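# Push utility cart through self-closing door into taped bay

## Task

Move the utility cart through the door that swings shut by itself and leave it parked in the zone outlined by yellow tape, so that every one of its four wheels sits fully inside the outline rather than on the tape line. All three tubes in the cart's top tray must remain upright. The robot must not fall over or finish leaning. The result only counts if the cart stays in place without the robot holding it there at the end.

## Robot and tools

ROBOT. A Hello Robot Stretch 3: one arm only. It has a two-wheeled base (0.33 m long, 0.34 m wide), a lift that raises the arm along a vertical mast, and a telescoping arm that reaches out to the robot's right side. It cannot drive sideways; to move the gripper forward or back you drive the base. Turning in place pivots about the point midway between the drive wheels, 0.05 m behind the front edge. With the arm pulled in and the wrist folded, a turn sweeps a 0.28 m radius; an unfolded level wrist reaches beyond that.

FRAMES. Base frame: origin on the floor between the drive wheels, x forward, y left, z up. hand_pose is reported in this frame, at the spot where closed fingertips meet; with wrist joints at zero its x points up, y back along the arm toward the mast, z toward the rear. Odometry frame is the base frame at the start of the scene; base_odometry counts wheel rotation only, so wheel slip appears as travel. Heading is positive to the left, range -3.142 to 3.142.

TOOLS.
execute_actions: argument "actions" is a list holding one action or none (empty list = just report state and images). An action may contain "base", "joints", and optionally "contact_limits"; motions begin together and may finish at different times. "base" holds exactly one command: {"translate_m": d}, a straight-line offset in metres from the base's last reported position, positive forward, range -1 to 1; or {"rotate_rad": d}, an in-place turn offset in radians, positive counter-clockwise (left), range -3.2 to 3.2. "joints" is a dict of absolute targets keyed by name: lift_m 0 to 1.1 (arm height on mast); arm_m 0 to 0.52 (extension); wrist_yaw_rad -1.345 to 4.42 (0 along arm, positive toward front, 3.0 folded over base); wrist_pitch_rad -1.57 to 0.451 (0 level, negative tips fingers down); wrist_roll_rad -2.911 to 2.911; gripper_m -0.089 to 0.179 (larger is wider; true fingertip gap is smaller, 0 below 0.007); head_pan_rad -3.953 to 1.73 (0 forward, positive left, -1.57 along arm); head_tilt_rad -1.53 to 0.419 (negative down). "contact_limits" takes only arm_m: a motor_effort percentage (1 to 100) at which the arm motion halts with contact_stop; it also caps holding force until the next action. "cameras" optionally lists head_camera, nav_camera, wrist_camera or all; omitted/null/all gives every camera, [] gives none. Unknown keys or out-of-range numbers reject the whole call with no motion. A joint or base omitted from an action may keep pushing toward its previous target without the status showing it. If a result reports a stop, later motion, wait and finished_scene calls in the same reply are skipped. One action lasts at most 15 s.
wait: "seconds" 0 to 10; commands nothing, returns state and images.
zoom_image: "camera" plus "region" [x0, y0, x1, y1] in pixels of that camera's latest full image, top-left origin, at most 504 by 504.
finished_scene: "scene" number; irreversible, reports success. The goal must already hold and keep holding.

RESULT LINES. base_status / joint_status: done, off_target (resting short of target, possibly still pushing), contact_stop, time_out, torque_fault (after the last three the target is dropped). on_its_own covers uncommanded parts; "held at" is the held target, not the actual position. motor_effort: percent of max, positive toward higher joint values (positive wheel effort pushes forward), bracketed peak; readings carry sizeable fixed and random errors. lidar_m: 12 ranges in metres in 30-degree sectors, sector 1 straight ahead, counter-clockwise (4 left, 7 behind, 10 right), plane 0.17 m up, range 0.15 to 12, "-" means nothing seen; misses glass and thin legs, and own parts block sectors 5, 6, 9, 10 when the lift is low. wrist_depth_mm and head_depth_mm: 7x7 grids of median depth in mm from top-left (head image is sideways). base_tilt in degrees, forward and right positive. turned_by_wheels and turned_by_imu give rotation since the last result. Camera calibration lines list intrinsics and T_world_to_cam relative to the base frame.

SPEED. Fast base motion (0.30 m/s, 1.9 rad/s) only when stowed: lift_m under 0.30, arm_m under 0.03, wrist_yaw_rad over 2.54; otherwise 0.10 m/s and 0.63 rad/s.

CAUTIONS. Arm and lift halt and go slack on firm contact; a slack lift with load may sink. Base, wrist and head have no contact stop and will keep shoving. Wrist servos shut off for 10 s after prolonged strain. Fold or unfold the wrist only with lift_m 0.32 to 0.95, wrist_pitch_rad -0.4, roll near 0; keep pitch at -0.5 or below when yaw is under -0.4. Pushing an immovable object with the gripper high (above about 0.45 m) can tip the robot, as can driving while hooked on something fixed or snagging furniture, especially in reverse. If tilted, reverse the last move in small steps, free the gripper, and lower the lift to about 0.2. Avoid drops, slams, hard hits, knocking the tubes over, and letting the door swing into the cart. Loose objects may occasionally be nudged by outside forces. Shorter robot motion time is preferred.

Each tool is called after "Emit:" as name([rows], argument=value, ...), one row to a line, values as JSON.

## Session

Emit:
execute_actions([
  {"joints": {"head_pan_rad": 0.0, "head_tilt_rad": -0.5}},
])

Scene clock: 0.87 s.
base_odometry: x=+0.000 y=+0.000 heading=+0.000 (m, m, rad; odometry frame)
turned_by_wheels: +0.000 (rad since the last result)
turned_by_imu: +0.000 (rad since the last result)
base_tilt: forward=-2.0 right=-1.3 (deg)
lidar_m: 1.35 1.54 1.84 1.43 0.82 0.71 0.71 0.78 0.67 0.67 0.77 1.34
head_depth_mm: 2525 2706 2954 2605 1964 1598 1336 / 2579 2769 2992 2607 1967 1598 1346 / 2630 2827 3105 2471 1973 1594 1338 / 1354 1473 1503 1708 1817 1578 1323 / 1422 1522 1650 1781 1824 1565 1320 / 2678 1823 1678 1864 1839 1572 1322 / 2855 3114 1564 1832 1852 1575 1321
base_status: not commanded
joint_positions: lift_m=+0.568 arm_m=+0.001 wrist_yaw_rad=+2.997 wrist_pitch_rad=-0.594 wrist_roll_rad=-0.001 gripper_m=+0.037 head_pan_rad=-0.007 head_tilt_rad=-0.493
joint_status: all done
motor_effort: left_wheel=+0(0) right_wheel=+1(0) lift_m=+34(34) arm_m=+0(0) wrist_yaw_rad=+0(0) wrist_pitch_rad=+7(7) wrist_roll_rad=+0(0) gripper_m=+0(0) head_pan_rad=+4(6) head_tilt_rad=-2(22) (%)
hand_pose: x=+0.0075 y=+0.0503 z=+0.5434 quat_wxyz=(+0.256, +0.689, +0.158, +0.660) (m; base frame)
wrist_depth_mm: 754 - - - - - - / 795 - - - - - - / 863 - - - - - - / 831 974 - - - - - / 805 821 - 853 873 901 892 / 736 721 - 734 754 750 764 / 634 655 - 680 663 665 684
pictures: head_camera (sideways: a quarter turn clockwise sets it upright), nav_camera (sideways: a quarter turn counterclockwise sets it upright), wrist_camera
camera_calibration (this result's frames):
head_camera: T_world_to_cam=[[-0.510712, 0.00370095, -0.859744, 1.14815], [0.0556455, 0.998036, -0.0287587, 0.0368146], [0.857949, -0.0625283, -0.509915, 0.618187], [0, 0, 0, 1]] pos_world=[0.0539499, -0.0023373, 1.30339]
nav_camera: T_world_to_cam=[[0.463855, 0.000486936, 0.885911, -1.11568], [-0.0492028, -0.998442, 0.026311, 0.0194622], [0.884544, -0.0557938, -0.463109, 0.554428], [0, 0, 0, 1]] pos_world=[0.0280538, 0.0509087, 1.24464]
wrist_camera: T_world_to_cam=[[0.985469, -0.164152, 0.0436463, -0.0367944], [-0.0843978, -0.696213, -0.712857, 0.455038], [0.147404, 0.698815, -0.69995, 0.512689], [0, 0, 0, 1]] pos_world=[-0.000908673, -0.0475113, 0.68484]
Images, in order (width x height): head_camera 896x504, nav_camera 672x504, wrist_camera 644x364.

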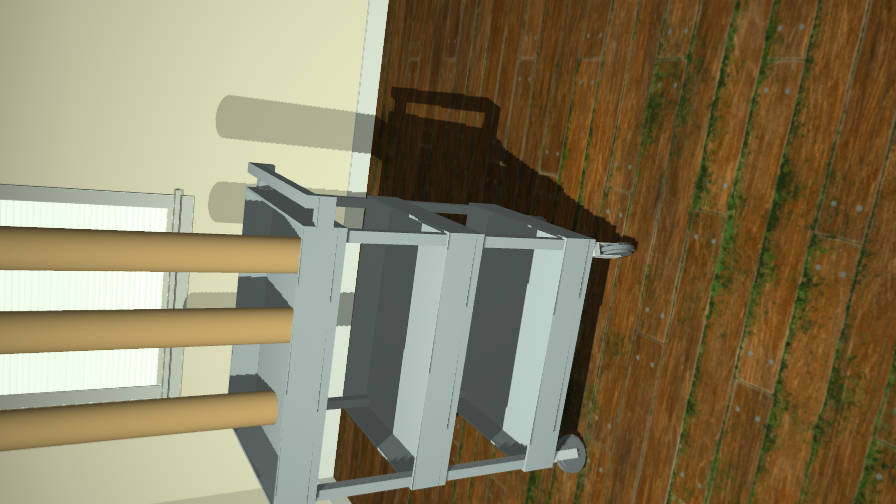

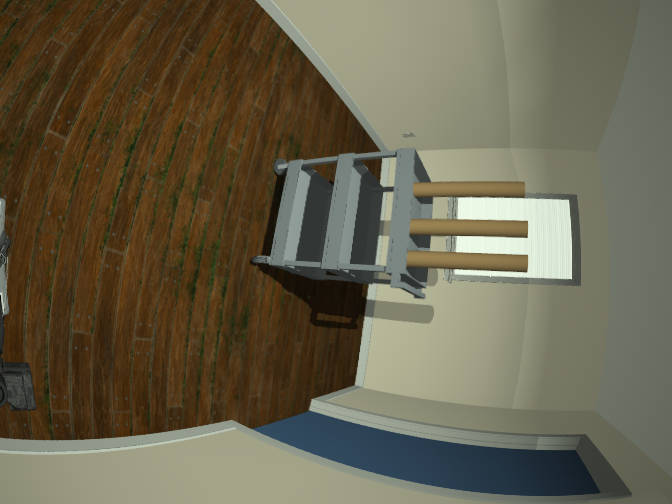

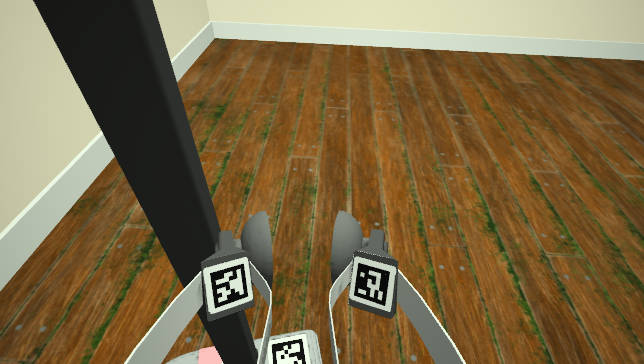

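Emit:
execute_actions([
  {"joints": {"head_pan_rad": -0.65, "head_tilt_rad": -0.45}},
], cameras=["head_camera", "nav_camera"])

Scene clock: 5.40 s.
base_odometry: x=+0.000 y=+0.000 heading=+0.000 (m, m, rad; odometry frame)
turned_by_wheels: +0.000 (rad since the last result)
turned_by_imu: +0.001 (rad since the last result)
base_tilt: forward=-2.1 right=-1.2 (deg)
lidar_m: 1.35 1.54 1.84 1.44 0.82 0.71 0.71 0.77 0.67 0.67 0.77 1.34
head_depth_mm: 897 935 977 1018 1074 1131 1186 / 1024 1080 1136 1196 1268 1344 1338 / 1192 1265 1357 1445 1547 1561 1356 / 1633 1740 1897 2044 1978 1633 1361 / 1946 2131 2303 2467 2033 1631 1350 / 2481 2767 2981 2701 2043 1633 1347 / 2579 2736 2923 2661 2023 1623 1348
base_status: not commanded
joint_positions: lift_m=+0.568 arm_m=+0.001 wrist_yaw_rad=+2.997 wrist_pitch_rad=-0.594 wrist_roll_rad=-0.001 gripper_m=+0.037 head_pan_rad=-0.643 head_tilt_rad=-0.458
joint_status: all done
motor_effort: left_wheel=+0(0) right_wheel=+1(0) lift_m=+34(34) arm_m=-1(0) wrist_yaw_rad=+0(0) wrist_pitch_rad=+7(7) wrist_roll_rad=+0(0) gripper_m=+0(1) head_pan_rad=-3(35) head_tilt_rad=+3(6) (%)
hand_pose: x=+0.0075 y=+0.0503 z=+0.5434 quat_wxyz=(+0.256, +0.689, +0.158, +0.660) (m; base frame)
wrist_depth_mm: 784 - - - - - - / 831 - - - - - - / 834 - - - - - - / 840 981 987 991 - - - / 829 825 - 885 874 869 873 / 724 742 - 741 771 752 762 / 627 663 - 676 658 667 667
pictures: head_camera (sideways: a quarter turn clockwise sets it upright), nav_camera (sideways: a quarter turn counterclockwise sets it upright)
camera_calibration (this result's frames):
head_camera: T_world_to_cam=[[-0.384267, 0.287953, -0.877167, 1.1701], [0.638232, 0.76937, -0.0270287, 0.0310098], [0.667083, -0.570222, -0.479424, 0.579679], [0, 0, 0, 1]] pos_world=[0.0431445, -0.0302458, 1.30512]
nav_camera: T_world_to_cam=[[0.348341, -0.256225, 0.901669, -1.13553], [-0.633223, -0.773572, 0.0248091, 0.0249788], [0.691149, -0.5796, -0.431714, 0.514756], [0, 0, 0, 1]] pos_world=[0.055595, 0.0267253, 1.24548]
Images, in order (width x height): head_camera 896x504, nav_camera 672x504.

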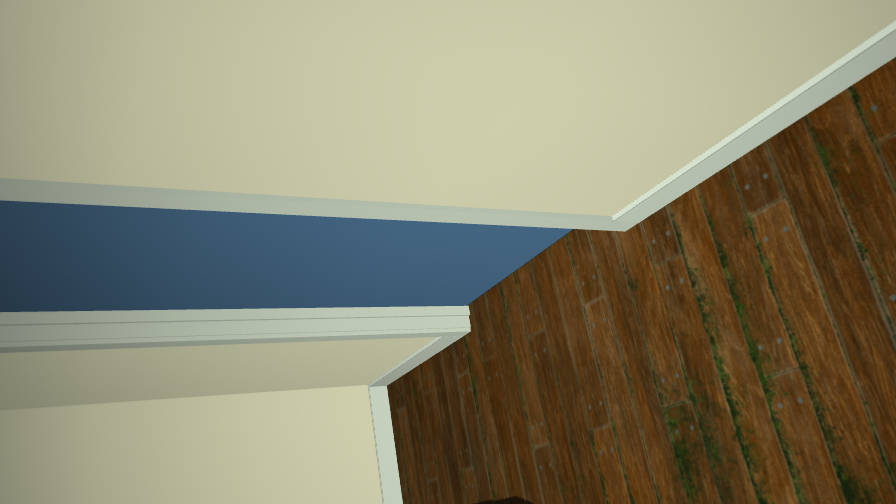

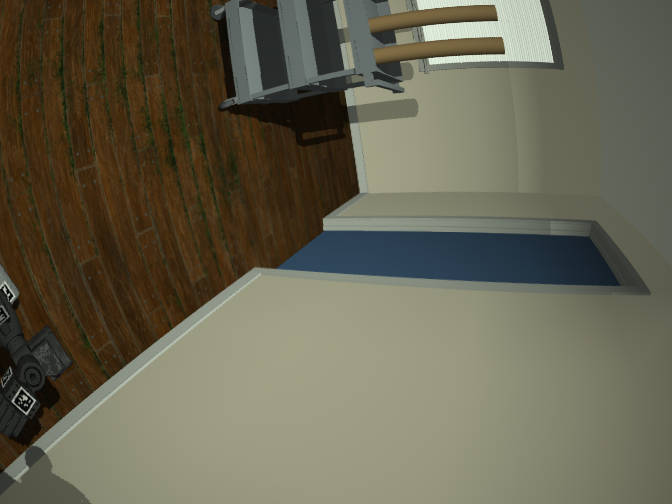

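Emit:
execute_actions([
  {"base": {"rotate_rad": -0.345}, "joints": {"lift_m": 0.215, "wrist_yaw_rad": 2.6, "wrist_pitch_rad": 0.0, "head_pan_rad": -0.5, "head_tilt_rad": -0.5}},
], cameras=[])

Emit:
execute_actions([
  {"base": {"translate_m": 1.0}},
], cameras=["nav_camera", "head_camera"])

Scene clock: 72.60 s.
base_odometry: x=+0.000 y=+0.000 heading=-0.345 (m, m, rad; odometry frame)
turned_by_wheels: -0.345 (rad since the last result)
turned_by_imu: -0.344 (rad since the last result)
base_tilt: forward=-2.1 right=-1.3 (deg)
lidar_m: 1.42 1.35 1.96 1.84 1.10 0.76 0.71 0.72 0.72 0.67 0.68 0.88
head_depth_mm: 711 753 799 846 909 974 1052 / 783 830 888 957 1029 1117 1212 / 868 937 1003 1085 1186 1299 1303 / 982 1061 1159 1262 1404 1504 1330 / 1133 1232 1360 1513 1697 1579 1323 / 1484 1642 1849 2127 1941 1573 1321 / 1779 1997 2209 2409 1939 1559 1319
base_status: done
joint_positions: lift_m=+0.215 arm_m=+0.001 wrist_yaw_rad=+2.603 wrist_pitch_rad=-0.024 wrist_roll_rad=-0.001 gripper_m=+0.037 head_pan_rad=-0.507 head_tilt_rad=-0.494
joint_status: all done
motor_effort: left_wheel=+2(6) right_wheel=-2(6) lift_m=+26(27) arm_m=+0(1) wrist_yaw_rad=-2(3) wrist_pitch_rad=+13(14) wrist_roll_rad=+0(0) gripper_m=+0(0) head_pan_rad=+3(16) head_tilt_rad=-2(8) (%)
hand_pose: x=+0.1098 y=+0.0730 z=+0.3237 quat_wxyz=(+0.197, +0.683, -0.179, +0.680) (m; base frame)
wrist_depth_mm: - - - - - - - / - - - - - - - / - - - - - - - / - - - - - - - / - - - - - - - / 787 802 - 796 797 795 788 / 575 581 579 598 584 594 601
pictures: none
No camera images: the call's "cameras" was empty. Leave "cameras" out to get every camera's image.

Scene clock: 77.53 s.
base_odometry: x=+0.941 y=-0.338 heading=-0.345 (m, m, rad; odometry frame)
turned_by_wheels: +0.000 (rad since the last result)
turned_by_imu: +0.000 (rad since the last result)
base_tilt: forward=-2.1 right=-1.4 (deg)
lidar_m: 1.72 0.52 0.47 1.93 1.96 1.81 1.70 0.91 0.62 0.58 0.59 0.87
head_depth_mm: 707 746 793 842 898 954 906 / 777 825 885 946 1018 1107 1215 / 865 923 995 1076 1173 1293 1315 / 973 1050 1150 1251 1392 1496 1324 / 1111 1203 1321 1464 1644 1577 1321 / 1145 1263 1418 1638 1801 1570 1319 / 1377 1563 1822 2159 1940 1564 1313
base_status: done
joint_positions: lift_m=+0.215 arm_m=+0.001 wrist_yaw_rad=+2.602 wrist_pitch_rad=-0.023 wrist_roll_rad=-0.001 gripper_m=+0.037 head_pan_rad=-0.507 head_tilt_rad=-0.494
joint_status: not commanded
motor_effort: left_wheel=+2(12) right_wheel=-2(7) lift_m=+26(27) arm_m=+0(1) wrist_yaw_rad=-2(2) wrist_pitch_rad=+13(13) wrist_roll_rad=+0(0) gripper_m=+1(0) head_pan_rad=+4(3) head_tilt_rad=-2(1) (%)
hand_pose: x=+0.1099 y=+0.0729 z=+0.3240 quat_wxyz=(+0.197, +0.683, -0.180, +0.680) (m; base frame)
wrist_depth_mm: - - - 522 - - - / - - 744 527 681 - - / - - - - - - - / - - - - 977 - - / - - - 567 764 - - / 781 789 - 703 782 778 777 / 600 585 580 576 598 590 600
pictures: head_camera (sideways: a quarter turn clockwise sets it upright), nav_camera (sideways: a quarter turn counterclockwise sets it upright)
camera_calibration (this result's frames):
head_camera: T_world_to_cam=[[-0.447271, 0.248599, -0.859155, 1.14699], [0.52733, 0.849172, -0.0288148, 0.0340103], [0.722406, -0.465946, -0.510904, 0.620301], [0, 0, 0, 1]] pos_world=[0.0469719, -0.0249945, 1.30334]
nav_camera: T_world_to_cam=[[0.408187, -0.222473, 0.885375, -1.11464], [-0.521874, -0.852615, 0.0263597, 0.0222821], [0.74902, -0.472814, -0.464129, 0.556582], [0, 0, 0, 1]] pos_world=[0.0497172, 0.0341813, 1.24461]
Images, in order (width x height): head_camera 896x504, nav_camera 672x504.

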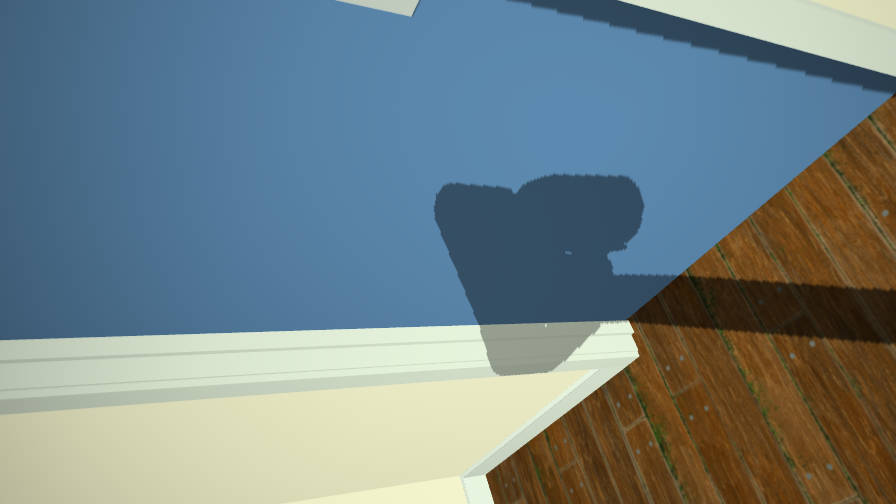

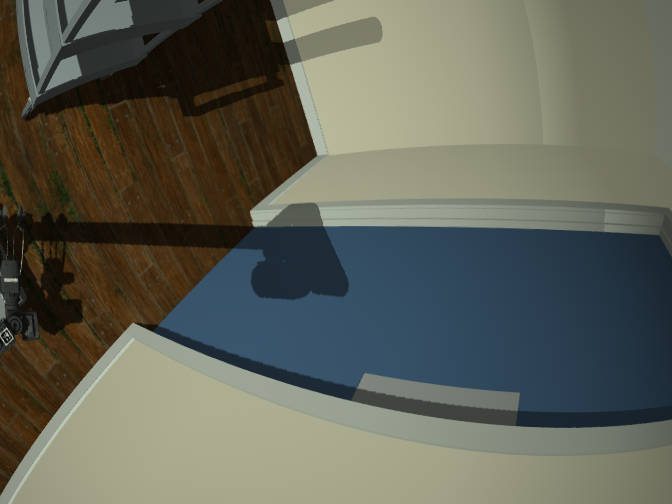

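Emit:
execute_actions([
  {"base": {"translate_m": 0.66}},
], cameras=[])

Emit:
execute_actions([
  {"base": {"rotate_rad": 1.72}},
], cameras=[])

Emit:
execute_actions([
  {"joints": {"wrist_yaw_rad": 1.57, "gripper_m": 0.12, "head_pan_rad": -0.2, "head_tilt_rad": -1.0}},
])

Scene clock: 94.40 s.
base_odometry: x=+1.562 y=-0.561 heading=-0.345 (m, m, rad; odometry frame)
turned_by_wheels: +0.000 (rad since the last result)
turned_by_imu: +0.001 (rad since the last result)
base_tilt: forward=-2.1 right=-1.4 (deg)
lidar_m: 1.39 1.42 1.83 0.39 0.39 2.51 2.35 0.83 0.61 0.61 0.62 0.76
head_depth_mm: 633 677 721 767 822 883 954 / 627 686 756 836 919 1008 1106 / 676 712 769 838 939 1050 1211 / 767 826 901 988 1096 1231 1282 / 875 956 1054 1177 1328 1467 1315 / 1026 1145 1283 1474 1703 1570 1325 / 1200 1302 1420 1547 1691 1569 1319
base_status: done
joint_positions: lift_m=+0.215 arm_m=+0.001 wrist_yaw_rad=+2.602 wrist_pitch_rad=-0.023 wrist_roll_rad=-0.001 gripper_m=+0.037 head_pan_rad=-0.507 head_tilt_rad=-0.495
joint_status: not commanded
motor_effort: left_wheel=+2(10) right_wheel=-2(7) lift_m=+27(27) arm_m=+0(1) wrist_yaw_rad=-1(2) wrist_pitch_rad=+13(13) wrist_roll_rad=+0(0) gripper_m=+0(1) head_pan_rad=+4(2) head_tilt_rad=-2(1) (%)
hand_pose: x=+0.1099 y=+0.0729 z=+0.3240 quat_wxyz=(+0.197, +0.683, -0.180, +0.680) (m; base frame)
wrist_depth_mm: 330 380 - - - - - / 482 474 - - - - - / - - - - - - - / - - - - - - - / 713 642 - - - - - / 378 417 - 803 814 779 782 / 381 429 586 588 591 603 599
pictures: none
No camera images: the call's "cameras" was empty. Leave "cameras" out to get every camera's image.

Scene clock: 96.83 s.
base_odometry: x=+1.562 y=-0.561 heading=+1.375 (m, m, rad; odometry frame)
turned_by_wheels: +1.720 (rad since the last result)
turned_by_imu: +1.713 (rad since the last result)
base_tilt: forward=-2.0 right=-1.2 (deg)
lidar_m: 0.39 0.41 2.41 1.73 0.72 0.61 0.61 0.64 0.78 1.40 1.47 0.39
head_depth_mm: 1731 1800 1894 2017 1977 1594 1344 / 1956 2055 2177 2272 1968 1587 1332 / 1992 2186 2406 2515 1964 1594 1320 / 1908 2066 2284 2433 1939 1583 1324 / 1827 1985 2171 2326 1941 1585 1239 / 1737 1878 2062 2243 1872 595 514 / 1689 1805 1971 986 752 611 465
base_status: done
joint_positions: lift_m=+0.215 arm_m=+0.001 wrist_yaw_rad=+2.602 wrist_pitch_rad=-0.023 wrist_roll_rad=-0.001 gripper_m=+0.037 head_pan_rad=-0.507 head_tilt_rad=-0.495
joint_status: not commanded
motor_effort: left_wheel=-2(8) right_wheel=+2(11) lift_m=+26(27) arm_m=+0(1) wrist_yaw_rad=-1(1) wrist_pitch_rad=+13(12) wrist_roll_rad=+0(0) gripper_m=+0(0) head_pan_rad=+3(4) head_tilt_rad=-2(1) (%)
hand_pose: x=+0.1099 y=+0.0729 z=+0.3240 quat_wxyz=(+0.197, +0.683, -0.180, +0.680) (m; base frame)
wrist_depth_mm: - - - - 435 340 274 / - - - - 490 452 456 / - - - - - - - / - - - - - - - / - - - - 581 674 712 / 772 783 - 779 445 393 485 / 586 584 592 596 565 367 294
pictures: none
No camera images: the call's "cameras" was empty. Leave "cameras" out to get every camera's image.

Scene clock: 98.33 s.
base_odometry: x=+1.562 y=-0.561 heading=+1.375 (m, m, rad; odometry frame)
turned_by_wheels: +0.000 (rad since the last result)
turned_by_imu: +0.000 (rad since the last result)
base_tilt: forward=-2.0 right=-1.2 (deg)
lidar_m: 0.39 0.41 2.41 1.73 0.71 0.61 0.61 0.64 0.78 1.40 1.47 0.39
head_depth_mm: 2085 1931 1694 1516 1361 1232 1132 / 2045 1933 1688 1503 1357 1225 1122 / 2004 1921 1621 1446 1353 1225 1147 / 883 712 635 751 1082 1223 1133 / 844 724 633 896 1107 1211 1117 / 799 719 630 889 1056 1206 1109 / 582 516 562 888 872 1188 1108
base_status: not commanded
joint_positions: lift_m=+0.215 arm_m=+0.001 wrist_yaw_rad=+1.573 wrist_pitch_rad=-0.023 wrist_roll_rad=-0.001 gripper_m=+0.120 head_pan_rad=-0.207 head_tilt_rad=-0.987
joint_status: all done
motor_effort: left_wheel=-2(2) right_wheel=+2(2) lift_m=+27(27) arm_m=-1(0) wrist_yaw_rad=-2(2) wrist_pitch_rad=+13(13) wrist_roll_rad=+0(0) gripper_m=+0(80) head_pan_rad=+4(24) head_tilt_rad=-4(22) (%)
hand_pose: x=+0.2343 y=-0.1459 z=+0.3240 quat_wxyz=(+0.506, +0.506, -0.493, +0.495) (m; base frame)
wrist_depth_mm: 282 284 281 - - - - / 488 486 471 - - - - / - - - - - - - / - - 943 - - - - / 601 702 693 918 - - - / 477 - 475 697 797 759 785 / 336 334 336 533 604 598 586
pictures: head_camera (sideways: a quarter turn clockwise sets it upright), nav_camera (sideways: a quarter turn counterclockwise sets it upright), wrist_camera
camera_calibration (this result's frames):
head_camera: T_world_to_cam=[[-0.838861, 0.176516, -0.514931, 0.70079], [0.234041, 0.971021, -0.0484096, 0.0612844], [0.491464, -0.161124, -0.855863, 1.07036], [0, 0, 0, 1]] pos_world=[0.0474778, -0.0107477, 1.27991]
nav_camera: T_world_to_cam=[[0.811394, -0.166795, 0.560195, -0.693277], [-0.229697, -0.972303, 0.0431992, -0.00140063], [0.537474, -0.163727, -0.827233, 1.03017], [0, 0, 0, 1]] pos_world=[0.0085079, 0.0516702, 1.24062]
wrist_camera: T_world_to_cam=[[-0.0375921, -0.998955, 0.0259895, -0.159268], [-0.204316, -0.017775, -0.978744, 0.39443], [0.978183, -0.0421031, -0.203434, -0.000742629], [0, 0, 0, 1]] pos_world=[0.0753274, -0.152122, 0.390034]
Images, in order (width x height): head_camera 896x504, nav_camera 672x504, wrist_camera 644x364.

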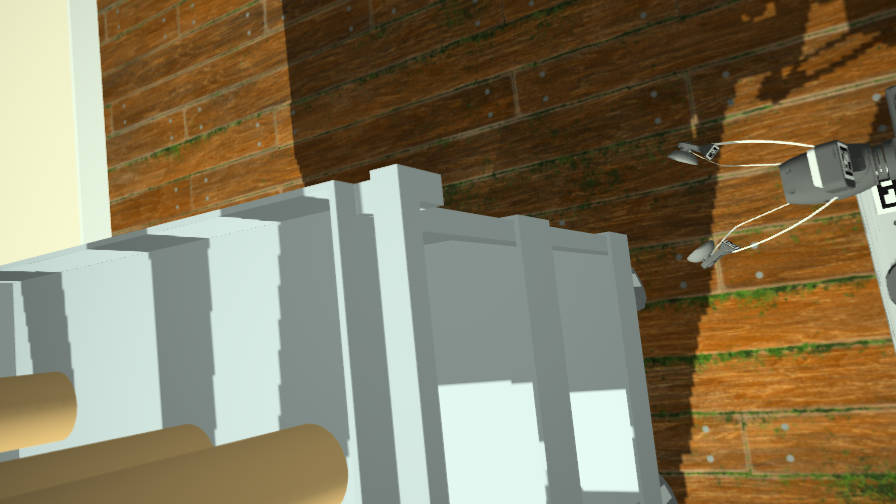

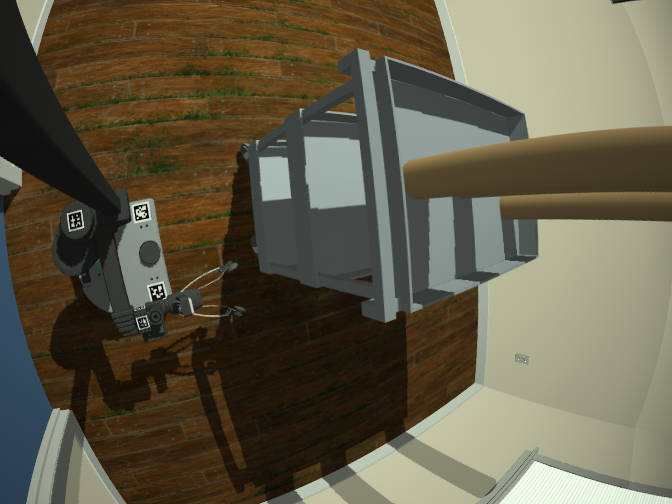

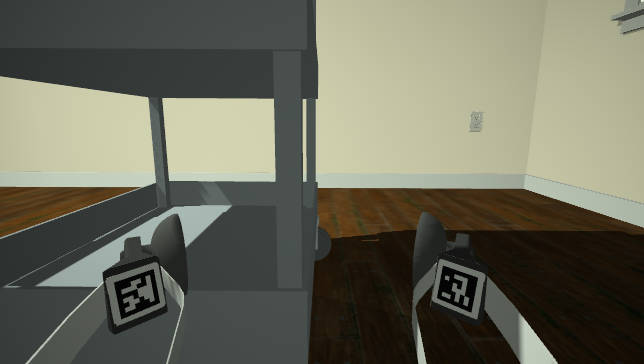

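Emit:
execute_actions([
  {"base": {"translate_m": 0.235}, "joints": {"wrist_yaw_rad": 1.61}},
], cameras=[])

Emit:
execute_actions([
  {"joints": {"gripper_m": 0.0}},
], cameras=["wrist_camera"])

Scene clock: 110.60 s.
base_odometry: x=+1.608 y=-0.330 heading=+1.375 (m, m, rad; odometry frame)
turned_by_wheels: +0.000 (rad since the last result)
turned_by_imu: +0.001 (rad since the last result)
base_tilt: forward=-2.0 right=-1.2 (deg)
lidar_m: 0.15 0.16 0.23 2.34 1.03 0.81 0.84 0.89 1.14 1.41 0.21 0.16
head_depth_mm: 1837 1952 1692 1502 1362 1237 1126 / 1802 1935 1692 1505 485 428 1124 / 1786 1881 617 558 511 431 1148 / 1636 714 636 565 508 411 1113 / 771 710 633 562 506 446 1093 / 585 678 619 559 496 431 1086 / 546 420 456 353 450 469 1072
base_status: done
joint_positions: lift_m=+0.215 arm_m=+0.001 wrist_yaw_rad=+1.607 wrist_pitch_rad=-0.023 wrist_roll_rad=-0.001 gripper_m=+0.120 head_pan_rad=-0.207 head_tilt_rad=-0.988
joint_status: all done
motor_effort: left_wheel=-2(4) right_wheel=+2(7) lift_m=+27(26) arm_m=+0(1) wrist_yaw_rad=+2(3) wrist_pitch_rad=+13(13) wrist_roll_rad=+0(0) gripper_m=+1(1) head_pan_rad=+3(4) head_tilt_rad=-4(4) (%)
hand_pose: x=+0.2341 y=-0.1373 z=+0.3240 quat_wxyz=(+0.497, +0.514, -0.484, +0.504) (m; base frame)
wrist_depth_mm: 220 218 69 68 - - - / - 477 71 70 - - - / - - 73 73 - - - / - - 75 75 - - - / 590 674 78 77 - - - / 470 - 80 80 788 791 757 / 357 353 82 82 585 596 597
pictures: none
No camera images: the call's "cameras" was empty. Leave "cameras" out to get every camera's image.

Scene clock: 112.30 s.
base_odometry: x=+1.608 y=-0.330 heading=+1.375 (m, m, rad; odometry frame)
turned_by_wheels: +0.000 (rad since the last result)
turned_by_imu: +0.000 (rad since the last result)
base_tilt: forward=-1.9 right=-1.3 (deg)
lidar_m: 0.15 0.16 0.23 2.34 1.03 0.81 0.84 0.88 1.14 1.41 0.21 0.16
head_depth_mm: 1833 1955 1703 1513 1361 1233 1127 / 1817 1948 1687 1487 484 428 1123 / 1785 1880 618 558 511 431 1150 / 1618 713 636 565 509 412 1112 / 769 710 633 563 506 445 1090 / 586 678 618 561 491 434 1087 / 386 418 335 349 451 469 1066
base_status: not commanded
joint_positions: lift_m=+0.215 arm_m=+0.001 wrist_yaw_rad=+1.620 wrist_pitch_rad=-0.023 wrist_roll_rad=-0.001 gripper_m=+0.001 head_pan_rad=-0.207 head_tilt_rad=-0.988
joint_status: all done
motor_effort: left_wheel=-2(3) right_wheel=+0(3) lift_m=+27(27) arm_m=-1(1) wrist_yaw_rad=-6(9) wrist_pitch_rad=+13(13) wrist_roll_rad=+0(0) gripper_m=-18(92) head_pan_rad=+4(2) head_tilt_rad=-4(5) (%)
hand_pose: x=+0.2340 y=-0.1340 z=+0.3240 quat_wxyz=(+0.494, +0.517, -0.481, +0.507) (m; base frame)
wrist_depth_mm: 218 217 178 68 - - - / - 484 321 70 - - - / - - - 72 - - - / - - 708 75 - - - / 573 632 78 76 - - - / 455 484 80 79 838 804 801 / 362 362 352 82 590 604 599
pictures: wrist_camera
camera_calibration (this result's frames):
wrist_camera: T_world_to_cam=[[0.00889326, -0.999623, 0.0259809, -0.158369], [-0.203269, -0.0272466, -0.978744, 0.393066], [0.979083, 0.00342313, -0.203434, 0.00594322], [0, 0, 0, 1]] pos_world=[0.0754874, -0.14762, 0.390034]
Images, in order (width x height): wrist_camera 644x364.

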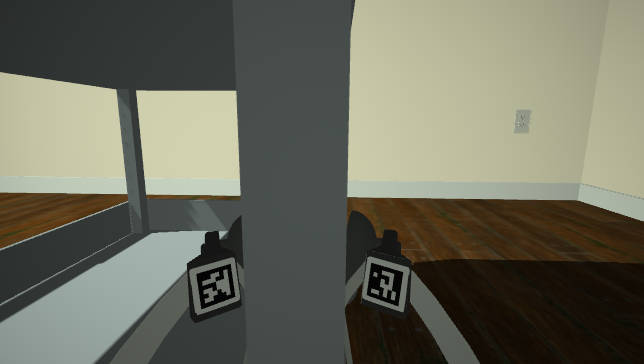

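Emit:
execute_actions([
  {"base": {"translate_m": -0.5}, "joints": {"head_pan_rad": -3.1, "head_tilt_rad": -1.0}},
])

Scene clock: 121.57 s.
base_odometry: x=+1.511 y=-0.821 heading=+1.375 (m, m, rad; odometry frame)
turned_by_wheels: +0.000 (rad since the last result)
turned_by_imu: +0.002 (rad since the last result)
base_tilt: forward=-2.0 right=-1.3 (deg)
lidar_m: 0.19 0.23 2.43 0.86 0.43 0.35 0.35 0.36 0.52 1.30 0.21 0.19
head_depth_mm: 309 365 444 566 783 1049 1098 / 313 369 450 578 805 1197 - / 316 374 456 589 825 1148 - / 319 378 464 598 849 1166 - / 322 382 470 611 873 1234 - / 325 387 477 623 894 1205 - / 329 392 486 635 924 1207 1126
base_status: done
joint_positions: lift_m=+0.215 arm_m=+0.001 wrist_yaw_rad=+1.500 wrist_pitch_rad=-0.023 wrist_roll_rad=-0.001 gripper_m=+0.001 head_pan_rad=-3.093 head_tilt_rad=-0.988
joint_status: all done
on_its_own: wrist_yaw_rad is held at +1.518, not at your +1.610, by its stall guard, which is not easing now
motor_effort: left_wheel=-5(8) right_wheel=+3(14) lift_m=+27(27) arm_m=-1(1) wrist_yaw_rad=+11(18) wrist_pitch_rad=+12(13) wrist_roll_rad=+0(0) gripper_m=-21(22) head_pan_rad=-3(41) head_tilt_rad=-4(6) (%)
hand_pose: x=+0.2336 y=-0.1646 z=+0.3241 quat_wxyz=(+0.523, +0.488, -0.511, +0.476) (m; base frame)
wrist_depth_mm: 217 215 178 71 - - - / - 482 320 73 - - - / - - 726 75 - - - / - - 751 77 - - - / - 616 614 79 - - - / 445 480 84 82 835 801 818 / 359 361 346 85 576 595 586
pictures: head_camera (sideways: a quarter turn clockwise sets it upright), nav_camera (sideways: a quarter turn counterclockwise sets it upright), wrist_camera
camera_calibration (this result's frames):
head_camera: T_world_to_cam=[[0.856551, 0.0415633, -0.514386, 0.689738], [0.0193753, -0.998639, -0.0484282, 0.062618], [-0.515699, 0.0315149, -0.85619, 1.07693], [0, 0, 0, 1]] pos_world=[-0.0366368, -0.0000743128, 1.27988]
nav_camera: T_world_to_cam=[[-0.827547, -0.0440174, 0.559669, -0.682593], [-0.0238992, 0.99878, 0.0432149, -0.00267643], [-0.560888, 0.0223867, -0.827589, 1.03733], [0, 0, 0, 1]] pos_world=[0.0168872, -0.0505953, 1.24063]
wrist_camera: T_world_to_cam=[[-0.110626, -0.993523, 0.0259678, -0.160027], [-0.204725, -0.00278795, -0.978816, 0.396618], [0.972548, -0.113599, -0.20309, -0.0114589], [0, 0, 0, 1]] pos_world=[0.0746388, -0.159186, 0.390044]
Images, in order (width x height): head_camera 896x504, nav_camera 672x504, wrist_camera 644x364.

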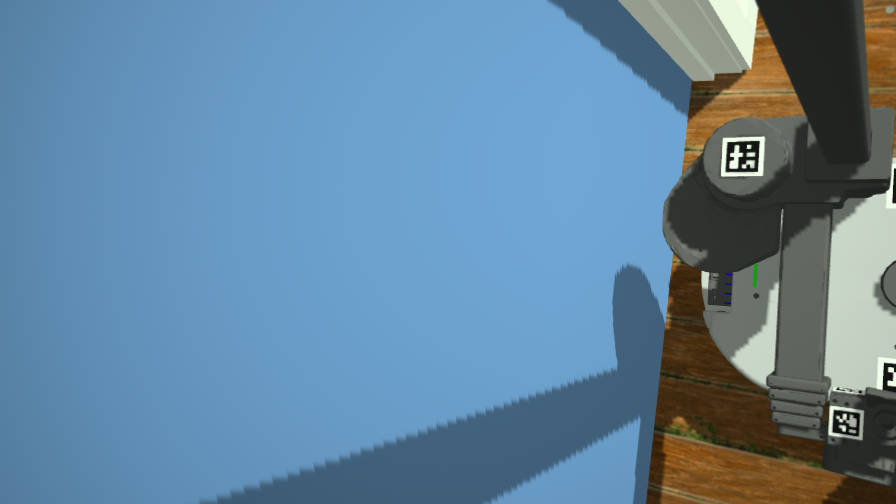

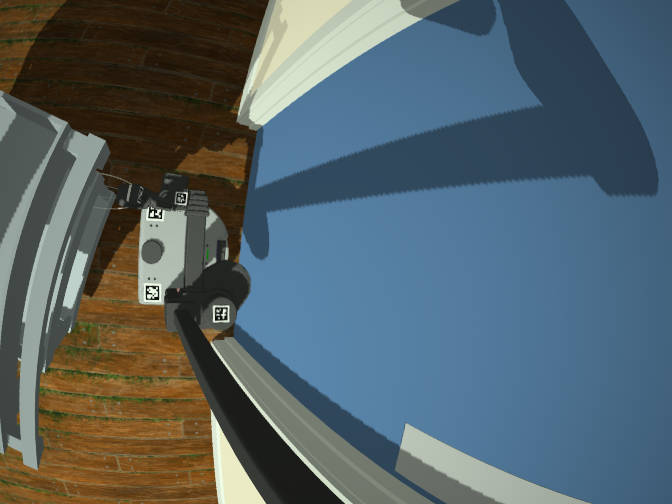

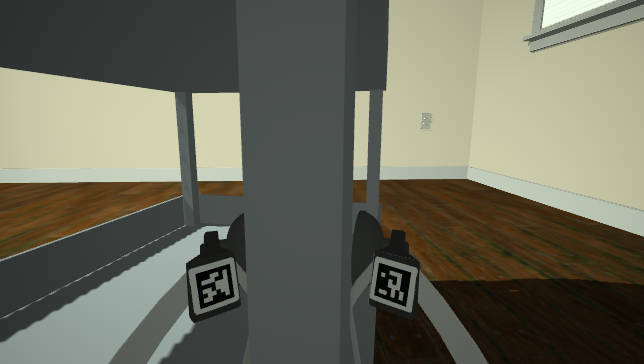

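Emit:
execute_actions([
  {"base": {"translate_m": -0.25}, "joints": {"arm_m": 0.06, "wrist_yaw_rad": 1.57, "head_pan_rad": -0.2, "head_tilt_rad": -1.05}},
])

Scene clock: 141.73 s.
base_odometry: x=+1.462 y=-1.066 heading=+1.375 (m, m, rad; odometry frame)
turned_by_wheels: +0.000 (rad since the last result)
turned_by_imu: +0.001 (rad since the last result)
base_tilt: forward=-2.0 right=-1.2 (deg)
lidar_m: 0.21 0.26 2.43 0.34 0.36 0.32 0.27 0.27 0.31 0.51 0.24 0.21
head_depth_mm: 743 679 607 550 465 1205 1136 / 754 688 611 551 457 1189 1134 / 659 684 608 549 447 1070 1145 / 298 335 441 532 442 1094 1134 / - 311 389 518 455 1165 1133 / 510 364 590 540 476 1156 1118 / 720 661 597 538 491 1183 1104
base_status: done
joint_positions: lift_m=+0.215 arm_m=+0.060 wrist_yaw_rad=+1.511 wrist_pitch_rad=-0.022 wrist_roll_rad=-0.001 gripper_m=+0.001 head_pan_rad=-0.207 head_tilt_rad=-1.039
joint_status: wrist_yaw_rad off_target (ended at +1.511, target +1.570); the others done
on_its_own: wrist_yaw_rad is held at +1.520, not at your +1.570, by its stall guard, which is not easing now
motor_effort: left_wheel=-3(33) right_wheel=-4(27) lift_m=+28(28) arm_m=+2(14) wrist_yaw_rad=+6(20) wrist_pitch_rad=+12(13) wrist_roll_rad=+0(0) gripper_m=-21(23) head_pan_rad=+4(42) head_tilt_rad=-4(5) (%)
hand_pose: x=+0.2338 y=-0.2203 z=+0.3243 quat_wxyz=(+0.521, +0.490, -0.509, +0.479) (m; base frame)
wrist_depth_mm: 219 214 178 74 - - - / - 481 318 76 - - - / - - - 78 - - - / - - 753 80 - - - / - 613 643 82 - - - / 442 477 88 85 832 774 794 / 356 360 344 88 563 597 598
pictures: head_camera (sideways: a quarter turn clockwise sets it upright), nav_camera (sideways: a quarter turn counterclockwise sets it upright), wrist_camera
camera_calibration (this result's frames):
head_camera: T_world_to_cam=[[-0.863743, 0.181577, -0.470082, 0.64252], [0.231379, 0.971586, -0.0498526, 0.0631759], [0.447673, -0.151827, -0.881214, 1.10357], [0, 0, 0, 1]] pos_world=[0.0463144, -0.0104951, 1.27767]
nav_camera: T_world_to_cam=[[0.838595, -0.172348, 0.516774, -0.636877], [-0.227303, -0.972811, 0.0444164, -0.00299699], [0.495068, -0.154712, -0.854969, 1.06648], [0, 0, 0, 1]] pos_world=[0.00541818, 0.0523175, 1.24106]
wrist_camera: T_world_to_cam=[[-0.10014, -0.994635, 0.0259302, -0.218007], [-0.203783, -0.0050058, -0.979003, 0.396057], [0.973881, -0.103321, -0.202188, -0.0162817], [0, 0, 0, 1]] pos_world=[0.074735, -0.216537, 0.390102]
Images, in order (width x height): head_camera 896x504, nav_camera 672x504, wrist_camera 644x364.

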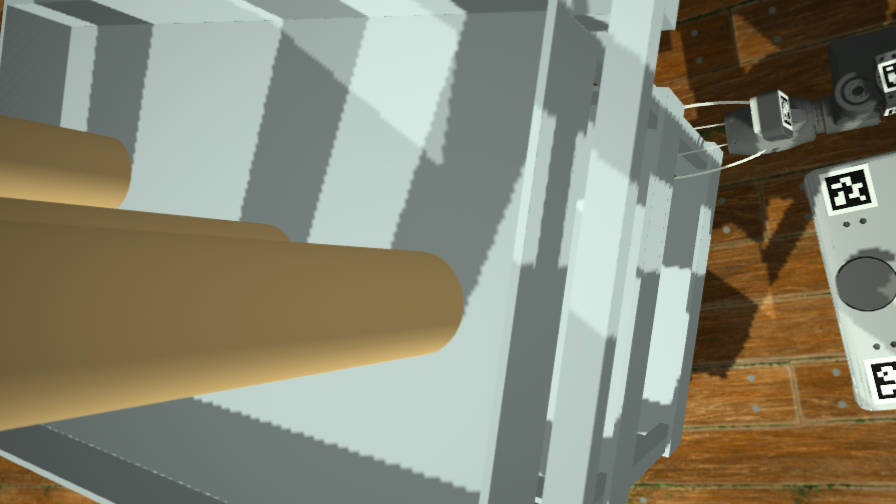

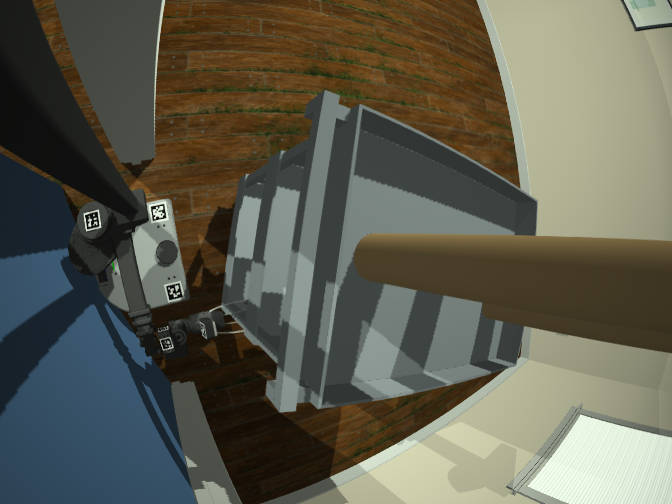

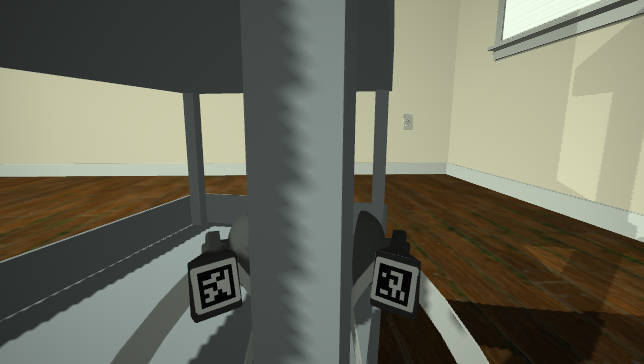

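Emit:
execute_actions(actions=[])

Scene clock: 156.00 s.
base_odometry: x=+1.462 y=-1.066 heading=+1.375 (m, m, rad; odometry frame)
turned_by_wheels: +0.000 (rad since the last result)
turned_by_imu: +0.001 (rad since the last result)
base_tilt: forward=-1.9 right=-1.3 (deg)
lidar_m: 0.22 0.26 2.44 0.34 0.36 0.32 0.27 0.27 0.31 0.51 0.24 0.21
head_depth_mm: 747 681 604 549 465 1208 1137 / 751 688 612 551 458 1187 1128 / 662 686 610 549 446 1065 1143 / 298 334 441 531 443 1089 1139 / - 311 389 517 455 1162 1137 / 508 363 591 542 475 1162 1119 / 722 658 599 539 490 1177 1102
base_status: done
joint_positions: lift_m=+0.215 arm_m=+0.060 wrist_yaw_rad=+1.511 wrist_pitch_rad=-0.022 wrist_roll_rad=-0.001 gripper_m=+0.001 head_pan_rad=-0.207 head_tilt_rad=-1.039
joint_status: wrist_yaw_rad off_target (ended at +1.511, target +1.570); the others done
on_its_own: wrist_yaw_rad is held at +1.520, not at your +1.570, by its stall guard, which is not easing now
motor_effort: left_wheel=-2(33) right_wheel=-4(27) lift_m=+28(28) arm_m=+2(14) wrist_yaw_rad=+6(20) wrist_pitch_rad=+12(13) wrist_roll_rad=+0(0) gripper_m=-21(23) head_pan_rad=+3(42) head_tilt_rad=-4(5) (%)
hand_pose: x=+0.2338 y=-0.2203 z=+0.3243 quat_wxyz=(+0.521, +0.490, -0.509, +0.479) (m; base frame)
wrist_depth_mm: 217 216 177 74 - - - / - 471 319 76 - - - / - - - 78 - - - / - - 769 80 - - - / - 581 648 82 - - - / 434 479 88 85 859 805 805 / 362 359 346 88 562 602 586
pictures: head_camera (sideways: a quarter turn clockwise sets it upright), nav_camera (sideways: a quarter turn counterclockwise sets it upright), wrist_camera
camera_calibration (this result's frames):
head_camera: T_world_to_cam=[[-0.863743, 0.181577, -0.470082, 0.64252], [0.231379, 0.971586, -0.0498526, 0.0631759], [0.447673, -0.151827, -0.881214, 1.10357], [0, 0, 0, 1]] pos_world=[0.0463144, -0.0104951, 1.27767]
nav_camera: T_world_to_cam=[[0.838595, -0.172348, 0.516774, -0.636877], [-0.227303, -0.972811, 0.0444164, -0.00299699], [0.495068, -0.154712, -0.854969, 1.06648], [0, 0, 0, 1]] pos_world=[0.00541818, 0.0523175, 1.24106]
wrist_camera: T_world_to_cam=[[-0.100141, -0.994635, 0.0259303, -0.218007], [-0.203783, -0.00500571, -0.979003, 0.396057], [0.973881, -0.103322, -0.202188, -0.016282], [0, 0, 0, 1]] pos_world=[0.074735, -0.216537, 0.390102]
Images, in order (width x height): head_camera 896x504, nav_camera 672x504, wrist_camera 644x364.

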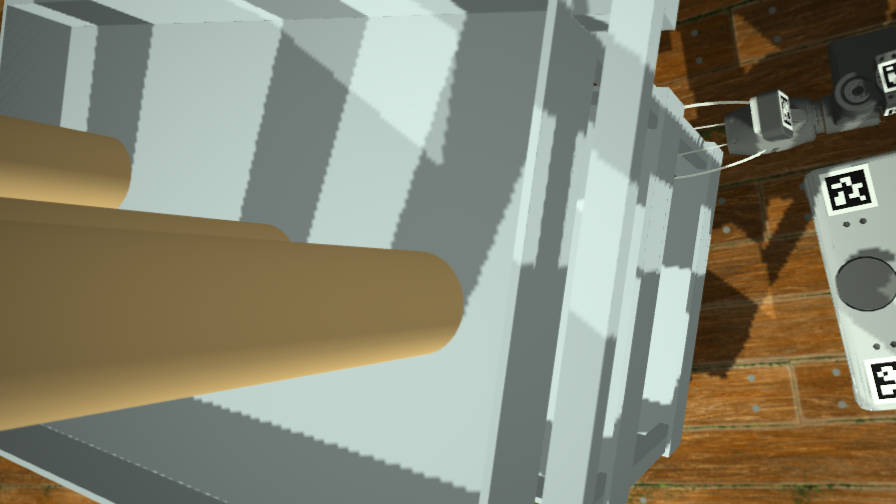

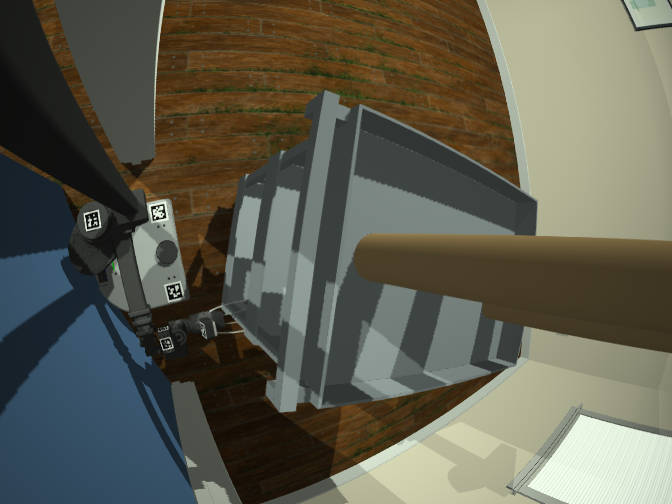

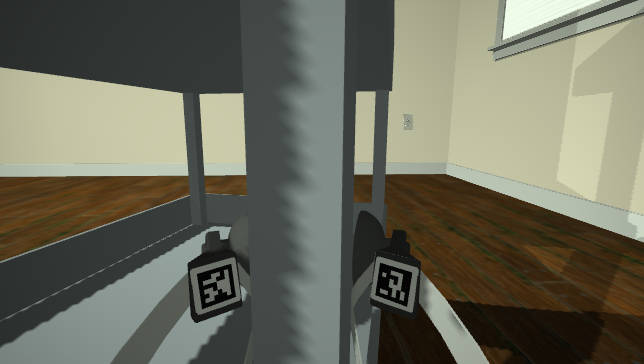

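Emit:
execute_actions([
  {"base": {"translate_m": -0.25}},
], cameras=["nav_camera", "wrist_camera"])

Scene clock: 164.47 s.
base_odometry: x=+1.414 y=-1.311 heading=+1.375 (m, m, rad; odometry frame)
turned_by_wheels: +0.000 (rad since the last result)
turned_by_imu: +0.002 (rad since the last result)
base_tilt: forward=-2.0 right=-1.2 (deg)
lidar_m: 0.23 0.30 0.37 0.56 2.51 0.48 0.28 0.25 0.25 0.30 0.25 0.23
head_depth_mm: 762 693 615 555 454 1206 976 / 674 687 611 551 446 1185 1121 / 435 585 607 548 458 1094 1146 / 290 333 420 532 484 1158 1138 / 295 346 453 538 517 1166 1139 / 731 673 601 542 746 1180 1120 / 2007 638 598 537 757 1195 1100
base_status: done
joint_positions: lift_m=+0.215 arm_m=+0.060 wrist_yaw_rad=+1.451 wrist_pitch_rad=-0.021 wrist_roll_rad=-0.001 gripper_m=+0.001 head_pan_rad=-0.207 head_tilt_rad=-1.039
joint_status: not commanded
on_its_own: wrist_yaw_rad is held at +1.473, not at your +1.570, by its stall guard, which is not easing now; wrist_yaw_rad is at rest, and its effort (+14) is outside its rest range (-12 to +12)
motor_effort: left_wheel=-5(13) right_wheel=-2(23) lift_m=+28(28) arm_m=+2(2) wrist_yaw_rad=+14(19) wrist_pitch_rad=+12(12) wrist_roll_rad=+0(0) gripper_m=-21(22) head_pan_rad=+3(4) head_tilt_rad=-4(4) (%)
hand_pose: x=+0.2325 y=-0.2355 z=+0.3243 quat_wxyz=(+0.535, +0.474, -0.523, +0.464) (m; base frame)
wrist_depth_mm: 217 217 176 75 - - - / - 471 322 77 - - - / - - - 79 - - - / - - 783 81 - - - / - 586 633 83 - - - / 436 473 89 86 813 815 775 / 363 360 349 90 557 595 586
pictures: nav_camera (sideways: a quarter turn counterclockwise sets it upright), wrist_camera
camera_calibration (this result's frames):
nav_camera: T_world_to_cam=[[0.8386, -0.172324, 0.516774, -0.636877], [-0.227275, -0.972817, 0.0444164, -0.00299716], [0.495072, -0.154697, -0.854969, 1.06648], [0, 0, 0, 1]] pos_world=[0.00541666, 0.0523175, 1.24106]
wrist_camera: T_world_to_cam=[[-0.159516, -0.986855, 0.0259234, -0.217683], [-0.203543, 0.00718268, -0.97904, 0.398572], [0.965984, -0.161449, -0.202013, -0.0284176], [0, 0, 0, 1]] pos_world=[0.0738535, -0.222272, 0.39012]
Images, in order (width x height): nav_camera 672x504, wrist_camera 644x364.

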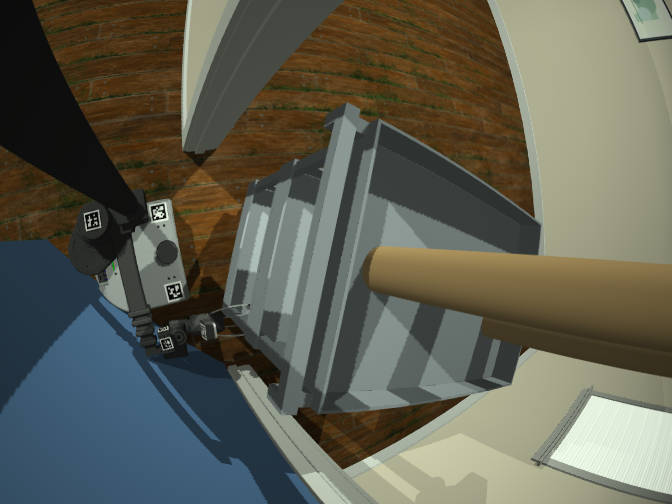

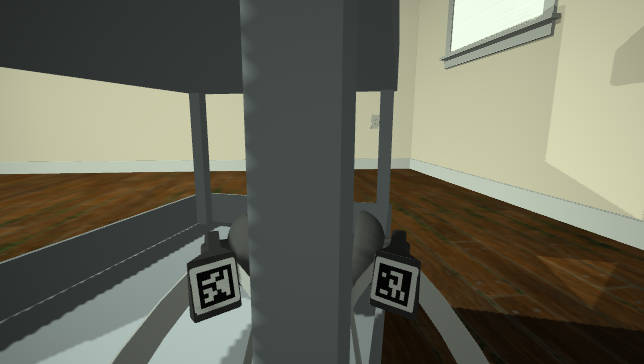

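Emit:
execute_actions([
  {"base": {"translate_m": -0.25}, "joints": {"arm_m": 0.03, "wrist_yaw_rad": 1.6}},
], cameras=["nav_camera", "wrist_camera"])

Scene clock: 182.53 s.
base_odometry: x=+1.365 y=-1.556 heading=+1.375 (m, m, rad; odometry frame)
turned_by_wheels: +0.000 (rad since the last result)
turned_by_imu: +0.001 (rad since the last result)
base_tilt: forward=-2.1 right=-1.3 (deg)
lidar_m: 0.22 0.30 0.52 1.77 2.37 1.79 0.36 0.26 0.25 0.26 0.22 0.21
head_depth_mm: 756 692 614 569 1052 926 782 / 688 688 612 550 449 1179 1123 / 737 685 608 550 450 932 - / 454 555 606 546 453 1128 1138 / 309 368 449 536 494 1176 1135 / 295 345 450 537 741 1185 1123 / 320 648 598 533 812 1192 1103
base_status: done
joint_positions: lift_m=+0.215 arm_m=+0.030 wrist_yaw_rad=+1.634 wrist_pitch_rad=-0.022 wrist_roll_rad=-0.001 gripper_m=+0.007 head_pan_rad=-0.207 head_tilt_rad=-1.039
joint_status: wrist_yaw_rad off_target (ended at +1.634, target +1.600); the others done
on_its_own: wrist_yaw_rad is held at +1.642, not at your +1.600, by its stall guard, which is not easing now; gripper_m is held at +0.006, not at your +0.000, by its stall guard, which is not easing now
motor_effort: left_wheel=+0(17) right_wheel=-5(30) lift_m=+28(28) arm_m=+4(17) wrist_yaw_rad=+5(42) wrist_pitch_rad=+12(13) wrist_roll_rad=+0(0) gripper_m=-20(26) head_pan_rad=+4(3) head_tilt_rad=-4(3) (%)
hand_pose: x=+0.2338 y=-0.1586 z=+0.3243 quat_wxyz=(+0.490, +0.520, -0.478, +0.511) (m; base frame)
wrist_depth_mm: 216 217 176 79 213 - - / - 474 320 81 466 - - / - - - 84 - - - / - - - 87 - - - / - 565 95 89 654 - - / 405 479 97 92 436 798 416 / 361 364 345 95 356 588 410
pictures: nav_camera (sideways: a quarter turn counterclockwise sets it upright), wrist_camera
camera_calibration (this result's frames):
nav_camera: T_world_to_cam=[[0.838613, -0.172261, 0.516773, -0.636876], [-0.227202, -0.972834, 0.0444164, -0.00299764], [0.495083, -0.15466, -0.85497, 1.06648], [0, 0, 0, 1]] pos_world=[0.00541267, 0.0523175, 1.24106]
wrist_camera: T_world_to_cam=[[0.0231172, -0.999396, 0.0259388, -0.186234], [-0.201809, -0.0300765, -0.978963, 0.391857], [0.979152, 0.0173962, -0.202382, 0.00809846], [0, 0, 0, 1]] pos_world=[0.0754558, -0.174477, 0.390083]
Images, in order (width x height): nav_camera 672x504, wrist_camera 644x364.

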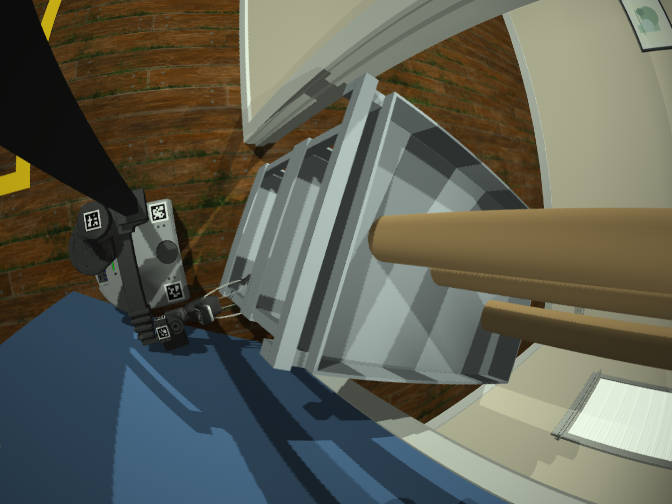

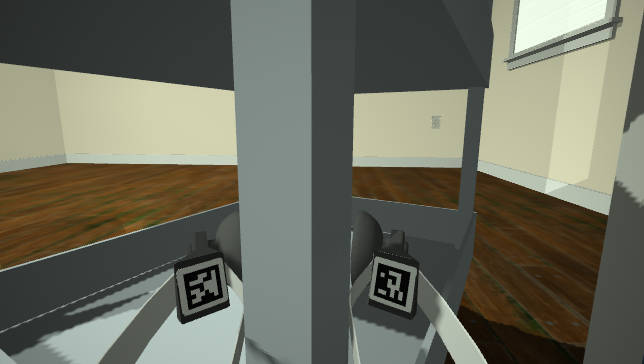

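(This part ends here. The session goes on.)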